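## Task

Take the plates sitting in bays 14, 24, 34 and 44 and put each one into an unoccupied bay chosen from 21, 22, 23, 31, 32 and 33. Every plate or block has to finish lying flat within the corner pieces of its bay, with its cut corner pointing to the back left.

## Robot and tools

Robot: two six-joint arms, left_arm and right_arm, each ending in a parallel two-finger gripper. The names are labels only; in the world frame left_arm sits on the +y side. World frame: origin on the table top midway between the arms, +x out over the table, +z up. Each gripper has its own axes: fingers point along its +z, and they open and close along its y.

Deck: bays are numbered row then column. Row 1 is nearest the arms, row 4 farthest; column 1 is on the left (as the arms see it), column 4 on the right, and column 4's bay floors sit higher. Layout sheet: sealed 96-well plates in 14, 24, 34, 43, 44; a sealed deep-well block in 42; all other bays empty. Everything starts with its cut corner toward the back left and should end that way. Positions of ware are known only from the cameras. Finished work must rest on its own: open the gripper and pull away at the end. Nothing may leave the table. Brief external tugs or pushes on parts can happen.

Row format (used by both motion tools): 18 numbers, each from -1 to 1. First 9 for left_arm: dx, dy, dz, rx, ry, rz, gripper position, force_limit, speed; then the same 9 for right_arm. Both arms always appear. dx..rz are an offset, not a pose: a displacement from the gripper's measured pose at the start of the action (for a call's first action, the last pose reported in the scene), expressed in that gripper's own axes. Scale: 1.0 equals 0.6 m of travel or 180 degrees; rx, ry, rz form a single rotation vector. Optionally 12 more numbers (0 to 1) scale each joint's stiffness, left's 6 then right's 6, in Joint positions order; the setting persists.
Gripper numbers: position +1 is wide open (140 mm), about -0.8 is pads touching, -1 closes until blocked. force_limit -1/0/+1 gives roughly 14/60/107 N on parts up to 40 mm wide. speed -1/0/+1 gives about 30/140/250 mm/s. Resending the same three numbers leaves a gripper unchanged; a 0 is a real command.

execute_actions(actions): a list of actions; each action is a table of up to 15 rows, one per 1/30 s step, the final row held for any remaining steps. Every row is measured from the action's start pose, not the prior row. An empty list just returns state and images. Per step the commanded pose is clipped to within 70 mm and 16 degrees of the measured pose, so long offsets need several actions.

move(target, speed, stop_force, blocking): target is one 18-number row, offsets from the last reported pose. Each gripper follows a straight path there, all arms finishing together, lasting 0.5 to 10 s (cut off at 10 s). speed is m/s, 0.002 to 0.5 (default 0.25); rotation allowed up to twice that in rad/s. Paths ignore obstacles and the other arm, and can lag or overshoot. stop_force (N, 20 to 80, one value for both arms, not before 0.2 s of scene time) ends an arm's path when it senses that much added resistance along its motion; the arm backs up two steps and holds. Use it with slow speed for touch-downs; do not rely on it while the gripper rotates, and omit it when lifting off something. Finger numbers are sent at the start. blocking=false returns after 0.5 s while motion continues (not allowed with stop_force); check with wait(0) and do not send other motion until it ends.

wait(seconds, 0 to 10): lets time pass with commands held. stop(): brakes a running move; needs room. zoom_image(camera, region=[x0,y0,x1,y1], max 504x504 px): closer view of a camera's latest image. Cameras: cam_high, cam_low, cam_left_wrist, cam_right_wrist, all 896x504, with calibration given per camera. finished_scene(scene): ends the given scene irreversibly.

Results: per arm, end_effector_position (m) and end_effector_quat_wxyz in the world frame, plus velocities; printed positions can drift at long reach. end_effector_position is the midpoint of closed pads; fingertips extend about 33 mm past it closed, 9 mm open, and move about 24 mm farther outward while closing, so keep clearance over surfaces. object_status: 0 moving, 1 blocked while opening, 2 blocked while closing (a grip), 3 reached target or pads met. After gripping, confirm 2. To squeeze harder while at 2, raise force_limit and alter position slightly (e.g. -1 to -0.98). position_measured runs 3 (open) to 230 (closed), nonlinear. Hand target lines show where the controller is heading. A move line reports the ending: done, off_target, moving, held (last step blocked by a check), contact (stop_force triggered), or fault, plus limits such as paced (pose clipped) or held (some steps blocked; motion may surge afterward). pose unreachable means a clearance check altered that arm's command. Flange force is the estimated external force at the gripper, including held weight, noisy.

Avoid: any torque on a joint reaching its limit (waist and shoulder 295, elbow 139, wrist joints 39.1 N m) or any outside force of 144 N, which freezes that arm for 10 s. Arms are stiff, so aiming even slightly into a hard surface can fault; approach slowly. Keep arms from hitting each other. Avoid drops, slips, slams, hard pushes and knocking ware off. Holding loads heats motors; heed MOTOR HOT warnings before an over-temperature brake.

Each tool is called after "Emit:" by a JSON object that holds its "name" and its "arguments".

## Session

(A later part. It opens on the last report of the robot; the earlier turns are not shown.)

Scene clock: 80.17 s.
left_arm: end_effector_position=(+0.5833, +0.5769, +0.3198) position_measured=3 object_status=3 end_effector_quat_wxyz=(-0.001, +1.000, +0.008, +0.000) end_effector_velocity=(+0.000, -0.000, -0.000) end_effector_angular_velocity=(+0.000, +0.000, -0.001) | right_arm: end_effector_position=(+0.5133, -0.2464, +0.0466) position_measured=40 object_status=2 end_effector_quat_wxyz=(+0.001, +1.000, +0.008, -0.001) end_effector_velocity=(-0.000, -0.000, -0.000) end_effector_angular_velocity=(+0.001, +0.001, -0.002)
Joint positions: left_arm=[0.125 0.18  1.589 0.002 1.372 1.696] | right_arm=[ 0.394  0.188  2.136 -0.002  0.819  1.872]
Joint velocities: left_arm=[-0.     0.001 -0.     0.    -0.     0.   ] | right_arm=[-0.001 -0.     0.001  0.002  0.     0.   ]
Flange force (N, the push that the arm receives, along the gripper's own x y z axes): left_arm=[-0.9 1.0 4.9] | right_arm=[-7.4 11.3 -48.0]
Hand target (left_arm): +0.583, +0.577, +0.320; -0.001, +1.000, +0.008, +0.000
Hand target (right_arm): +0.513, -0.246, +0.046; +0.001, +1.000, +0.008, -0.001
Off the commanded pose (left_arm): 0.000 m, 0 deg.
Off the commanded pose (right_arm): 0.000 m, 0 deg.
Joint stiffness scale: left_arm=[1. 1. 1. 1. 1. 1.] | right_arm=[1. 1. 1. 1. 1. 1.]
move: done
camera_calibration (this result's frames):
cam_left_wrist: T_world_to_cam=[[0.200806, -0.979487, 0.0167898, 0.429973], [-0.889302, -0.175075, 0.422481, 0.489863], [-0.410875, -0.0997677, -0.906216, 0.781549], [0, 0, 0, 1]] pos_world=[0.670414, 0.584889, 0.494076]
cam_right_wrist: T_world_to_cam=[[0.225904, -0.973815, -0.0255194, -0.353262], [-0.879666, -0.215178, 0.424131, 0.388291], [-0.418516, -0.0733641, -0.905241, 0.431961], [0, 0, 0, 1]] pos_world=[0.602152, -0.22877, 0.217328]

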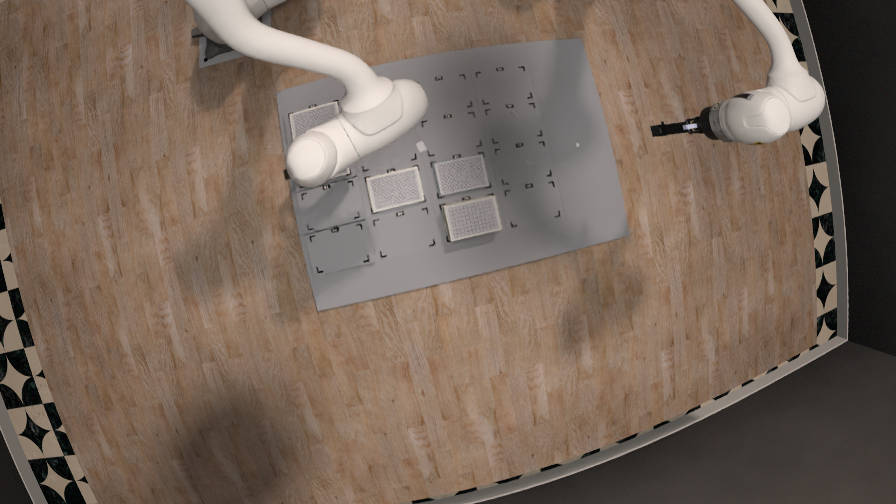

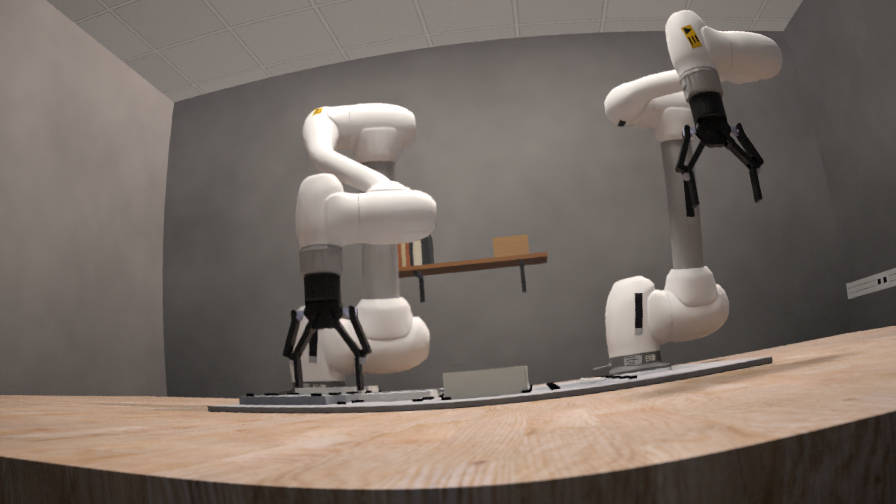

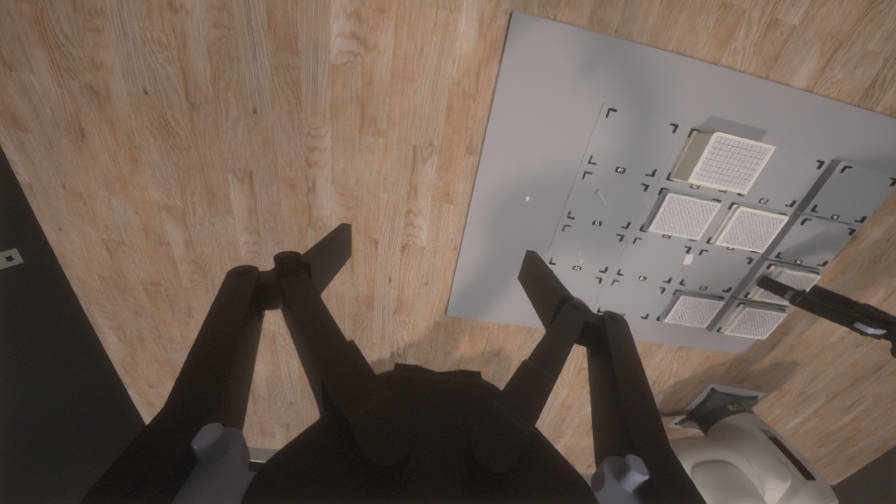

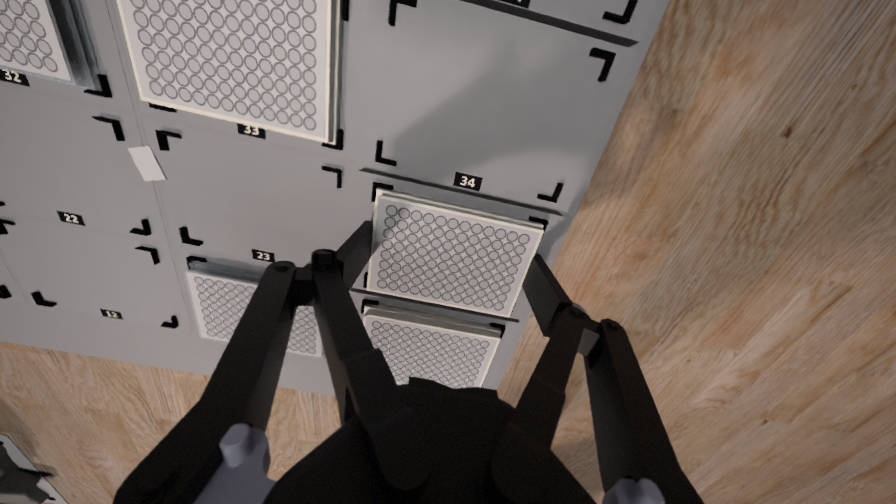

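Emit:
{"name": "move", "arguments": {"target": [0,0,0,0,0,0,1,0,0,0.002,0,-0.035,0,0,0,-1,0.2,-0.7], "speed": 0.04}}

Emit:
{"name": "move", "arguments": {"target": [0,0,0,0,0,0,1,0,0,0.0005,-0.2732,0,0,0,0.0025,-1,0.2,-0.7], "speed": 0.25}}

Scene clock: 86.37 s.
left_arm: end_effector_position=(+0.5833, +0.5769, +0.3198) position_measured=3 object_status=3 end_effector_quat_wxyz=(-0.001, +1.000, +0.008, +0.000) end_effector_velocity=(+0.000, +0.000, -0.000) end_effector_angular_velocity=(+0.001, +0.001, +0.000) | right_arm: end_effector_position=(+0.5127, -0.2466, +0.0632) position_measured=41 object_status=2 end_effector_quat_wxyz=(+0.002, +1.000, +0.008, -0.002) end_effector_velocity=(-0.000, -0.000, +0.002) end_effector_angular_velocity=(-0.001, +0.001, +0.000)
Joint positions: left_arm=[0.125 0.18  1.589 0.002 1.372 1.696] | right_arm=[ 0.394  0.168  2.122 -0.002  0.858  1.872]
Joint velocities: left_arm=[ 0.     0.001 -0.001  0.001  0.    -0.   ] | right_arm=[ 0.    -0.002 -0.002 -0.001  0.006  0.   ]
Flange force (N, the push that the arm receives, along the gripper's own x y z axes): left_arm=[1.1 1.2 5.4] | right_arm=[-0.2 7.2 1.7]
Hand target (left_arm): +0.583, +0.577, +0.320; -0.001, +1.000, +0.008, +0.000
Hand target (right_arm): +0.515, -0.246, +0.068; +0.001, +1.000, +0.008, -0.000
Off the commanded pose (left_arm): 0.000 m, 0 deg.
Off the commanded pose (right_arm): 0.005 m, 0 deg.
Joint stiffness scale: left_arm=[1. 1. 1. 1. 1. 1.] | right_arm=[1. 1. 1. 1. 1. 1.]
move: off_target (right_arm)
camera_calibration (this result's frames):
cam_left_wrist: T_world_to_cam=[[0.200806, -0.979487, 0.0167897, 0.429973], [-0.889302, -0.175075, 0.422481, 0.489863], [-0.410875, -0.0997677, -0.906216, 0.781549], [0, 0, 0, 1]] pos_world=[0.670414, 0.584889, 0.494076]
cam_right_wrist: T_world_to_cam=[[0.225757, -0.97386, -0.0251232, -0.352872], [-0.878089, -0.214588, 0.427682, 0.379783], [-0.421893, -0.0744917, -0.90358, 0.44807], [0, 0, 0, 1]] pos_world=[0.602184, -0.228773, 0.233576]

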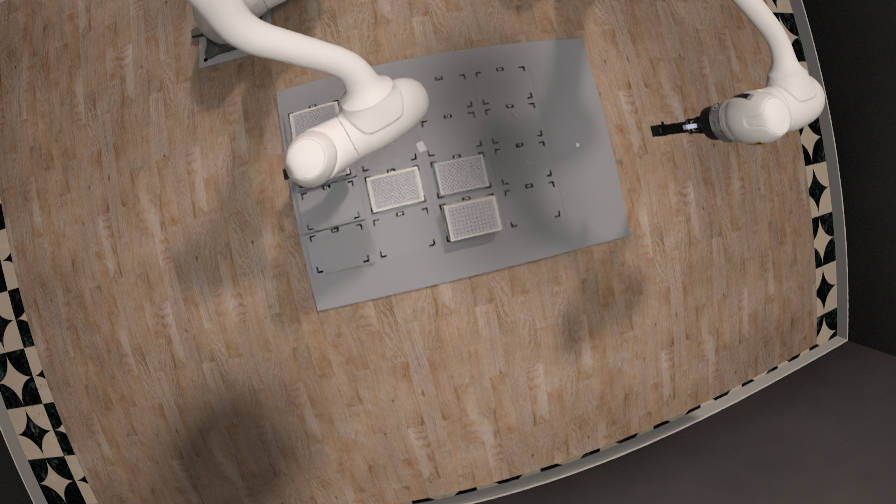

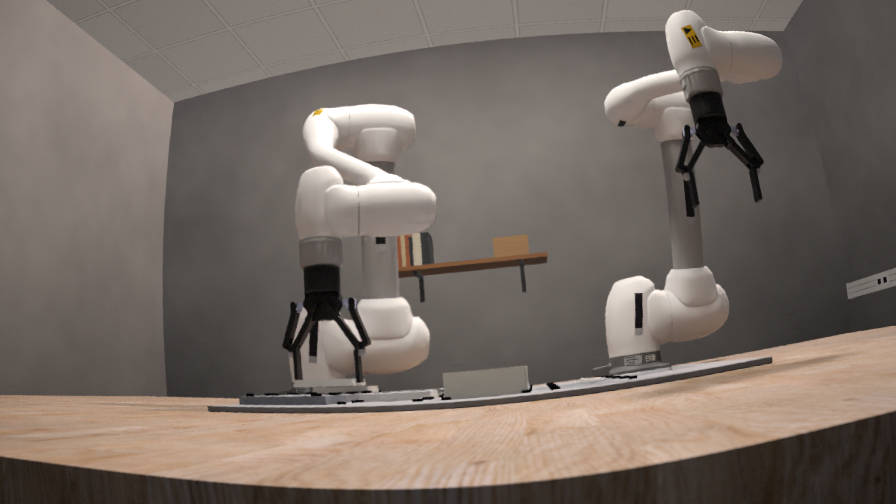

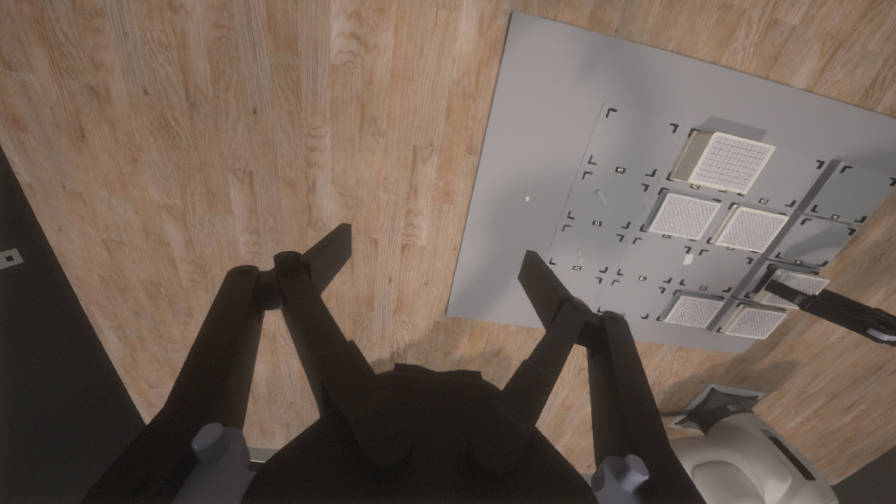

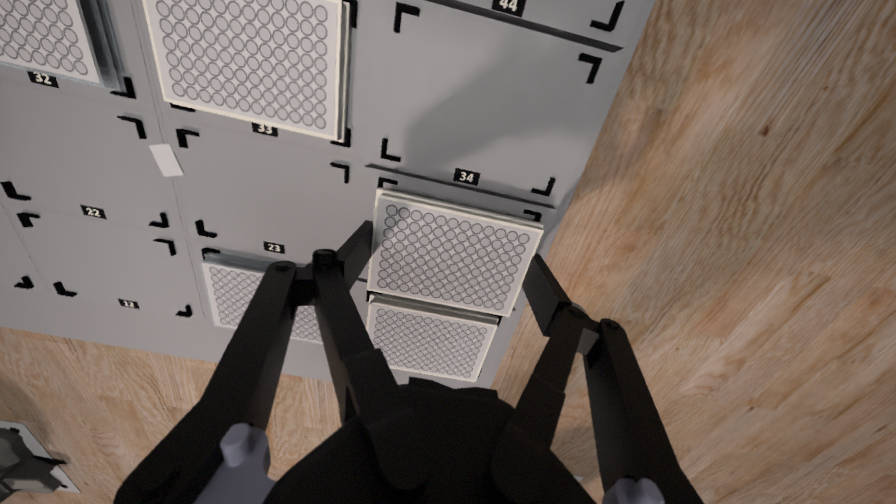

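Scene clock: 87.60 s.
left_arm: end_effector_position=(+0.5833, +0.5769, +0.3198) position_measured=3 object_status=3 end_effector_quat_wxyz=(-0.001, +1.000, +0.008, +0.000) end_effector_velocity=(+0.000, +0.000, -0.000) end_effector_angular_velocity=(+0.000, +0.001, -0.001) | right_arm: end_effector_position=(+0.5101, -0.0838, +0.0636) position_measured=41 object_status=2 end_effector_quat_wxyz=(-0.000, +1.000, +0.007, -0.000) end_effector_velocity=(+0.000, +0.002, +0.000) end_effector_angular_velocity=(-0.001, -0.000, -0.001)
Joint positions: left_arm=[0.125 0.18  1.589 0.002 1.372 1.696] | right_arm=[0.657 0.273 1.982 0.001 0.887 2.136]
Joint velocities: left_arm=[-0.     0.001 -0.     0.001  0.001  0.   ] | right_arm=[ 0.004  0.002 -0.003 -0.001  0.001  0.006]
Flange force (N, the push that the arm receives, along the gripper's own x y z axes): left_arm=[0.7 1.0 5.9] | right_arm=[3.7 7.3 2.6]
Hand target (left_arm): +0.583, +0.577, +0.320; -0.001, +1.000, +0.008, +0.000
Hand target (right_arm): +0.511, -0.082, +0.063; +0.001, +1.000, +0.004, -0.002
Off the commanded pose (left_arm): 0.000 m, 0 deg.
Off the commanded pose (right_arm): 0.001 m, 0 deg.
Joint stiffness scale: left_arm=[1. 1. 1. 1. 1. 1.] | right_arm=[1. 1. 1. 1. 1. 1.]
move: done
camera_calibration (this result's frames):
cam_left_wrist: T_world_to_cam=[[0.200806, -0.979487, 0.0167897, 0.429973], [-0.889302, -0.175075, 0.422481, 0.489863], [-0.410875, -0.0997678, -0.906216, 0.781549], [0, 0, 0, 1]] pos_world=[0.670414, 0.584889, 0.494076]
cam_right_wrist: T_world_to_cam=[[0.223099, -0.9744, -0.0277751, -0.192203], [-0.880384, -0.213643, 0.423415, 0.413877], [-0.418509, -0.0700107, -0.90551, 0.458213], [0, 0, 0, 1]] pos_world=[0.599018, -0.0667811, 0.234337]

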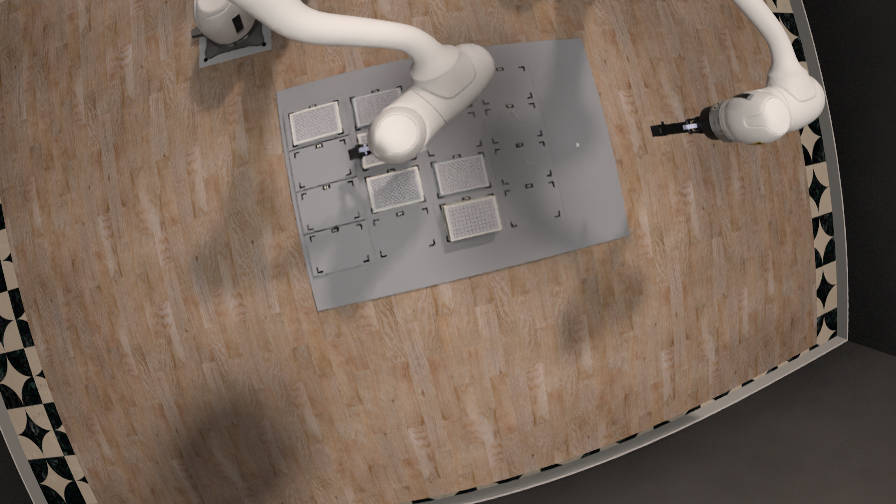

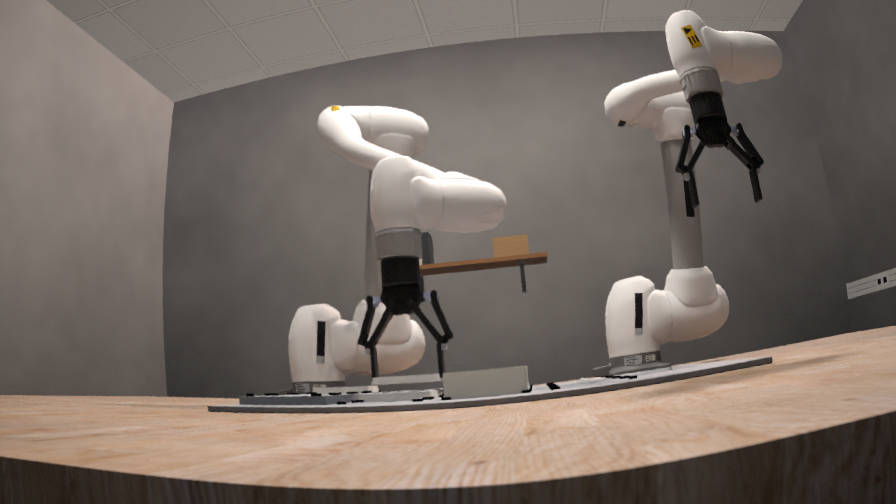

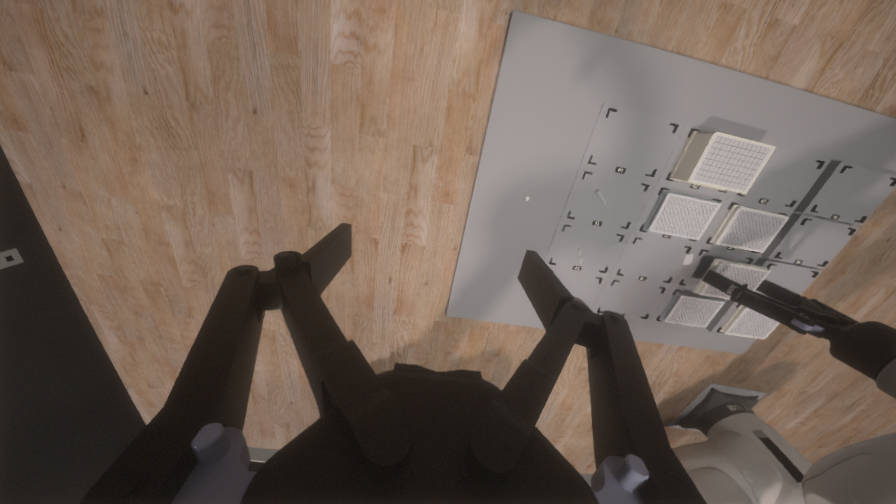

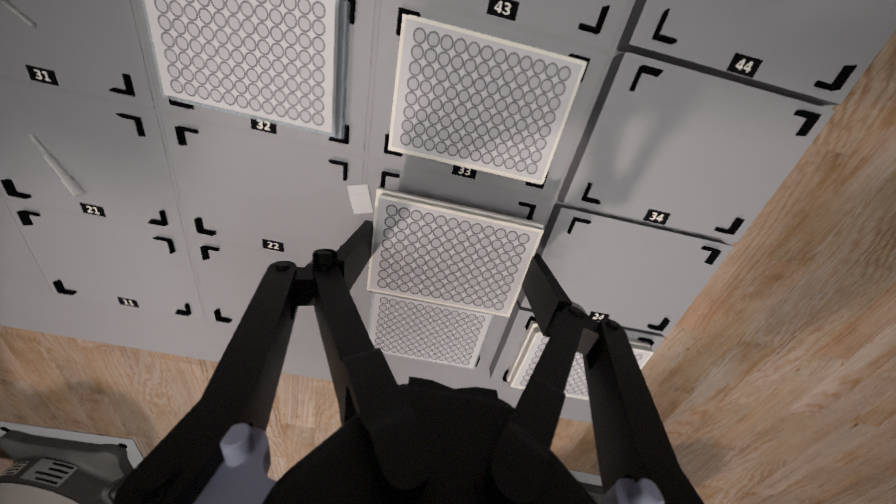

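Emit:
{"name": "move", "arguments": {"target": [0,0,0,0,0,0,1,0,0,0.0007,0,0.0465,-0.0007,-0.001,0,-1,0.2,-0.7], "speed": 0.05}}

Emit:
{"name": "zoom_image", "arguments": {"camera": "cam_right_wrist", "region": [314,120,594,340]}}

Scene clock: 91.47 s.
left_arm: end_effector_position=(+0.5833, +0.5769, +0.3198) position_measured=3 object_status=3 end_effector_quat_wxyz=(-0.001, +1.000, +0.008, +0.000) end_effector_velocity=(-0.000, -0.000, +0.000) end_effector_angular_velocity=(+0.000, +0.000, -0.000) | right_arm: end_effector_position=(+0.5119, -0.0824, +0.0404) position_measured=41 object_status=2 end_effector_quat_wxyz=(-0.000, +1.000, +0.007, -0.000) end_effector_velocity=(+0.000, +0.001, -0.002) end_effector_angular_velocity=(+0.003, +0.000, -0.003)
Joint positions: left_arm=[0.125 0.18  1.589 0.002 1.372 1.696] | right_arm=[0.657 0.303 1.995 0.001 0.844 2.136]
Joint velocities: left_arm=[-0.    -0.     0.     0.     0.001  0.   ] | right_arm=[-0.     0.002  0.     0.003 -0.004  0.   ]
Flange force (N, the push that the arm receives, along the gripper's own x y z axes): left_arm=[0.9 1.4 5.3] | right_arm=[5.0 6.4 3.4]
Hand target (left_arm): +0.583, +0.577, +0.320; -0.001, +1.000, +0.008, +0.000
Hand target (right_arm): +0.510, -0.084, +0.036; +0.001, +1.000, +0.007, -0.002
Off the commanded pose (left_arm): 0.000 m, 0 deg.
Off the commanded pose (right_arm): 0.005 m, 0 deg.
Joint stiffness scale: left_arm=[1. 1. 1. 1. 1. 1.] | right_arm=[1. 1. 1. 1. 1. 1.]
move: off_target (right_arm)
camera_calibration (this result's frames):
cam_left_wrist: T_world_to_cam=[[0.200806, -0.979487, 0.0167898, 0.429973], [-0.889303, -0.175075, 0.422481, 0.489863], [-0.410875, -0.0997678, -0.906216, 0.781549], [0, 0, 0, 1]] pos_world=[0.670414, 0.584889, 0.494076]
cam_right_wrist: T_world_to_cam=[[0.222793, -0.974469, -0.0277925, -0.191735], [-0.880509, -0.213384, 0.423285, 0.425596], [-0.418409, -0.0698336, -0.90557, 0.437988], [0, 0, 0, 1]] pos_world=[0.600717, -0.0654385, 0.211151]

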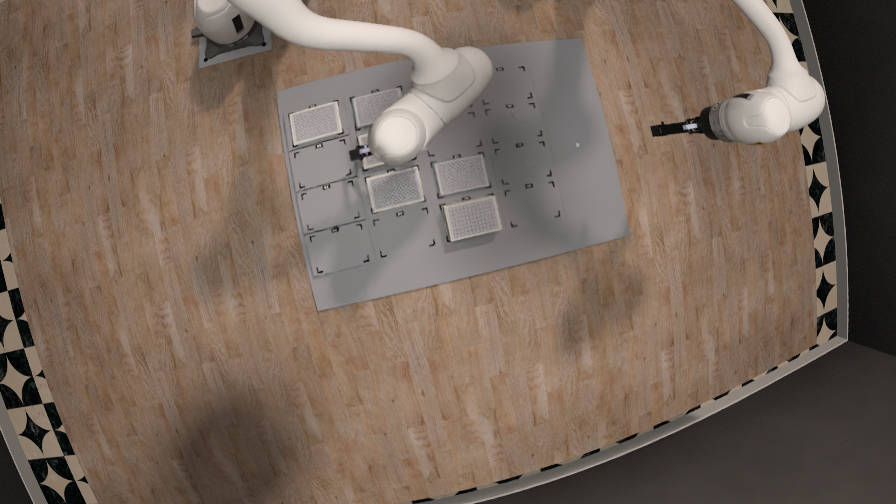

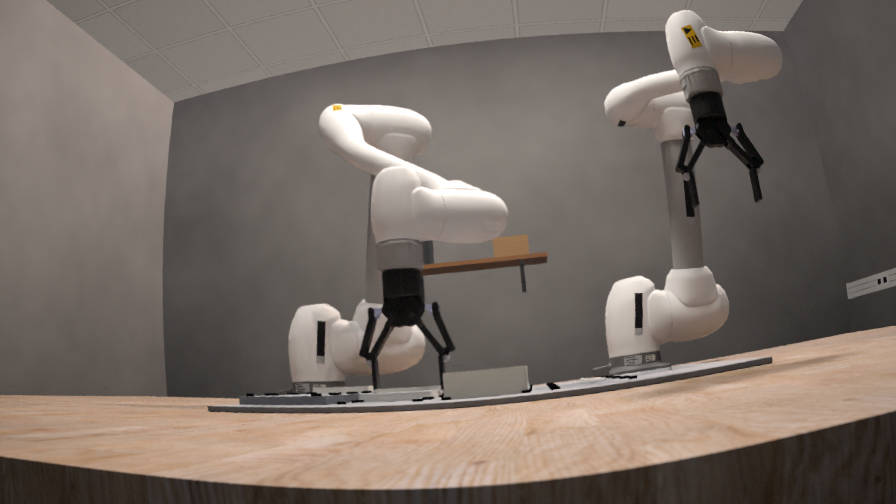

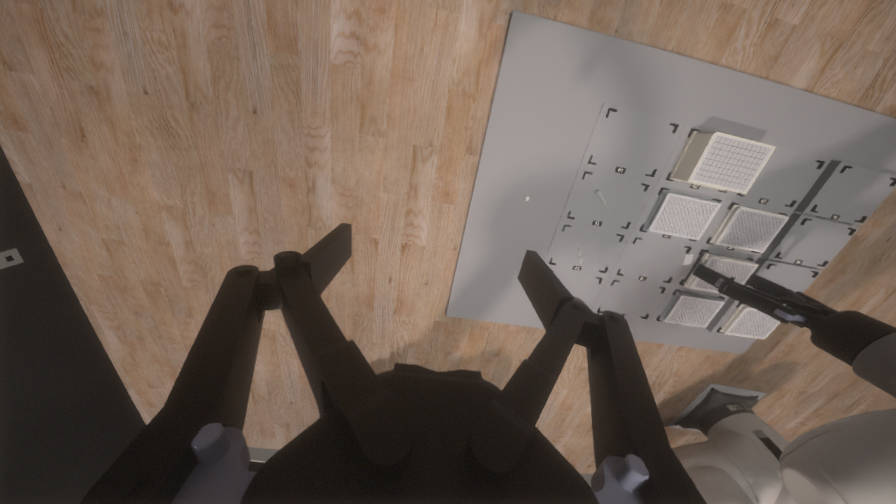

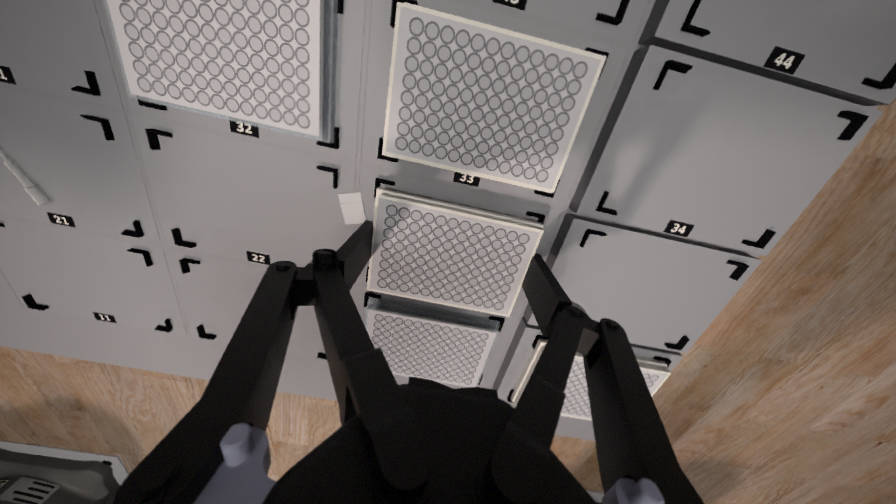

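Region (314, 120, 594, 340) of cam_right_wrist's 896x504 image, scaled by 1.800, with more detail than that image has; it fills the top 396 rows of this view, and the rest is white.

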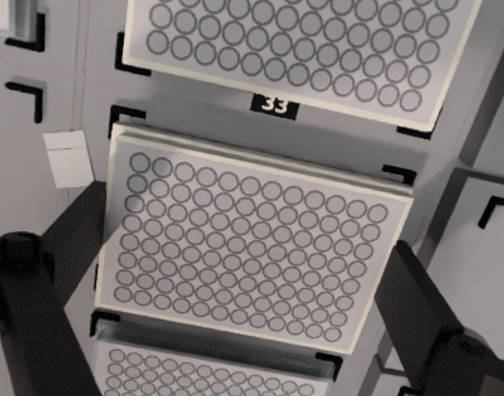

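Emit:
{"name": "move", "arguments": {"target": [0,0,0,0,0,0,1,0,0,0,0.0005,0.023,0,0,0,-1,0.2,-0.7], "speed": 0.01, "stop_force": 20}}

Emit:
{"name": "zoom_image", "arguments": {"camera": "cam_right_wrist", "region": [314,120,594,340]}}

Scene clock: 96.33 s.
left_arm: end_effector_position=(+0.5833, +0.5769, +0.3198) position_measured=3 object_status=3 end_effector_quat_wxyz=(-0.001, +1.000, +0.008, +0.000) end_effector_velocity=(-0.000, +0.000, +0.001) end_effector_angular_velocity=(+0.002, -0.001, -0.001) | right_arm: end_effector_position=(+0.5134, -0.0814, +0.0328) position_measured=41 object_status=2 end_effector_quat_wxyz=(-0.001, +1.000, +0.007, +0.001) end_effector_velocity=(-0.000, +0.000, -0.000) end_effector_angular_velocity=(-0.000, -0.000, +0.001)
Joint positions: left_arm=[0.125 0.18  1.589 0.002 1.372 1.696] | right_arm=[0.657 0.312 1.999 0.001 0.826 2.136]
Joint velocities: left_arm=[-0.001 -0.001 -0.     0.001 -0.    -0.   ] | right_arm=[ 0.001  0.     0.    -0.    -0.     0.   ]
Flange force (N, the push that the arm receives, along the gripper's own x y z axes): left_arm=[-0.9 0.7 5.1] | right_arm=[1.3 10.9 -14.9]
Hand target (left_arm): +0.583, +0.577, +0.320; -0.001, +1.000, +0.008, +0.000
Hand target (right_arm): +0.512, -0.083, +0.027; -0.000, +1.000, +0.007, -0.000
Off the commanded pose (left_arm): 0.000 m, 0 deg.
Off the commanded pose (right_arm): 0.007 m, 0 deg.
Joint stiffness scale: left_arm=[1. 1. 1. 1. 1. 1.] | right_arm=[1. 1. 1. 1. 1. 1.]
move: off_target (right_arm)
camera_calibration (this result's frames):
cam_left_wrist: T_world_to_cam=[[0.200806, -0.979487, 0.0167898, 0.429973], [-0.889302, -0.175075, 0.422481, 0.489863], [-0.410875, -0.0997678, -0.906216, 0.781549], [0, 0, 0, 1]] pos_world=[0.670414, 0.584889, 0.494076]
cam_right_wrist: T_world_to_cam=[[0.222872, -0.974412, -0.0291452, -0.191301], [-0.881904, -0.214273, 0.419919, 0.431144], [-0.41542, -0.067885, -0.907093, 0.430497], [0, 0, 0, 1]] pos_world=[0.6017, -0.0647993, 0.20388]

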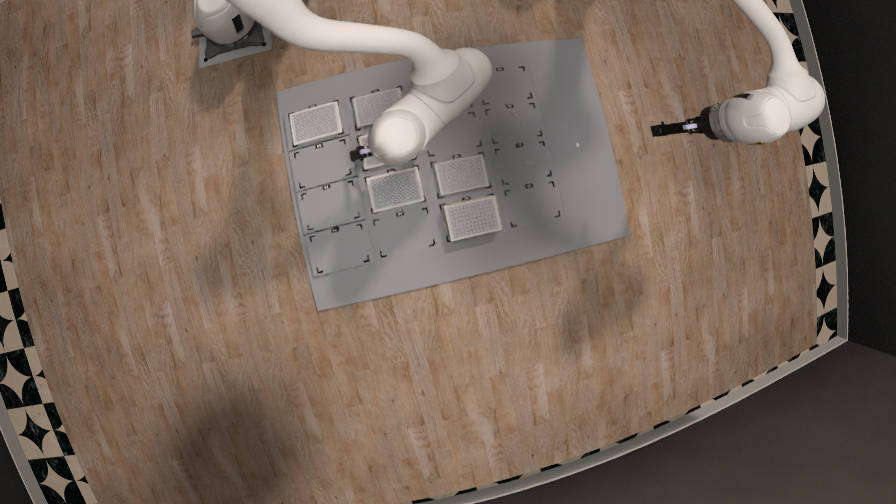

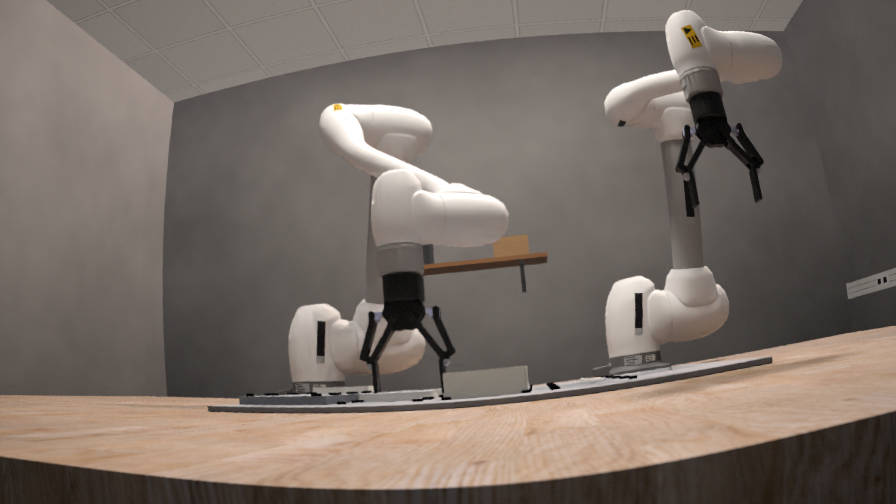

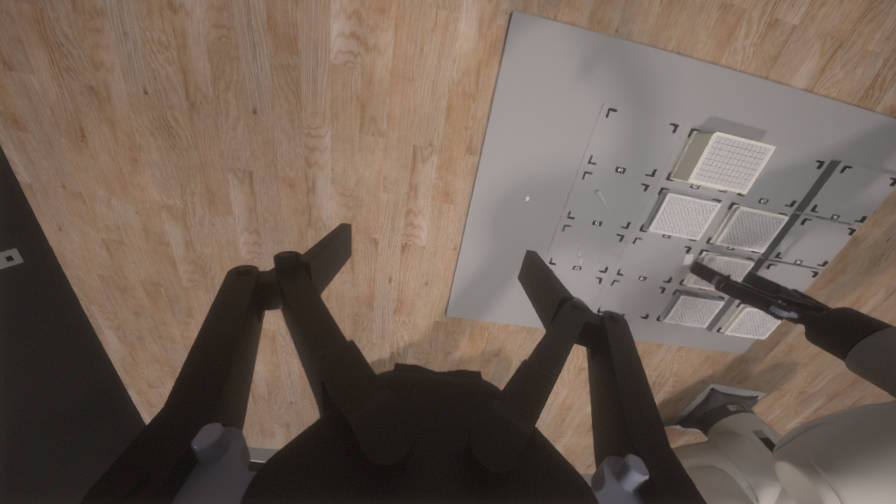

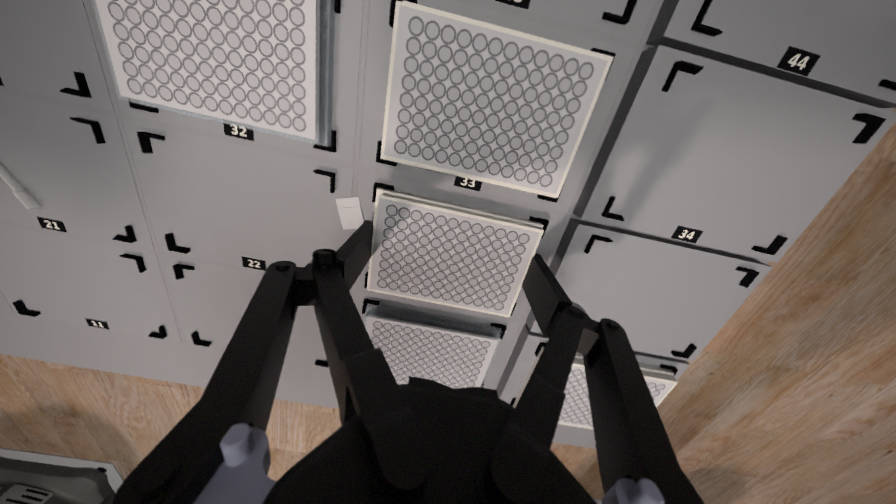

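Region (314, 120, 594, 340) of cam_right_wrist's 896x504 image, scaled by 1.800, with more detail than that image has; it fills the top 396 rows of this view, and the rest is white.

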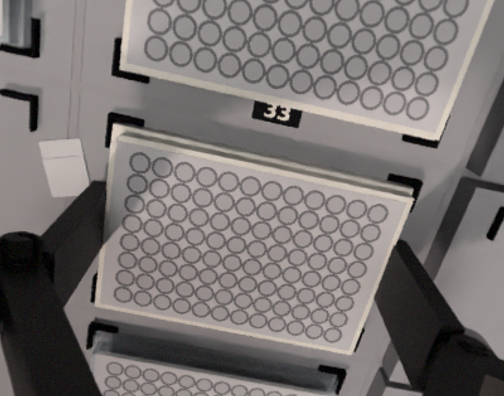

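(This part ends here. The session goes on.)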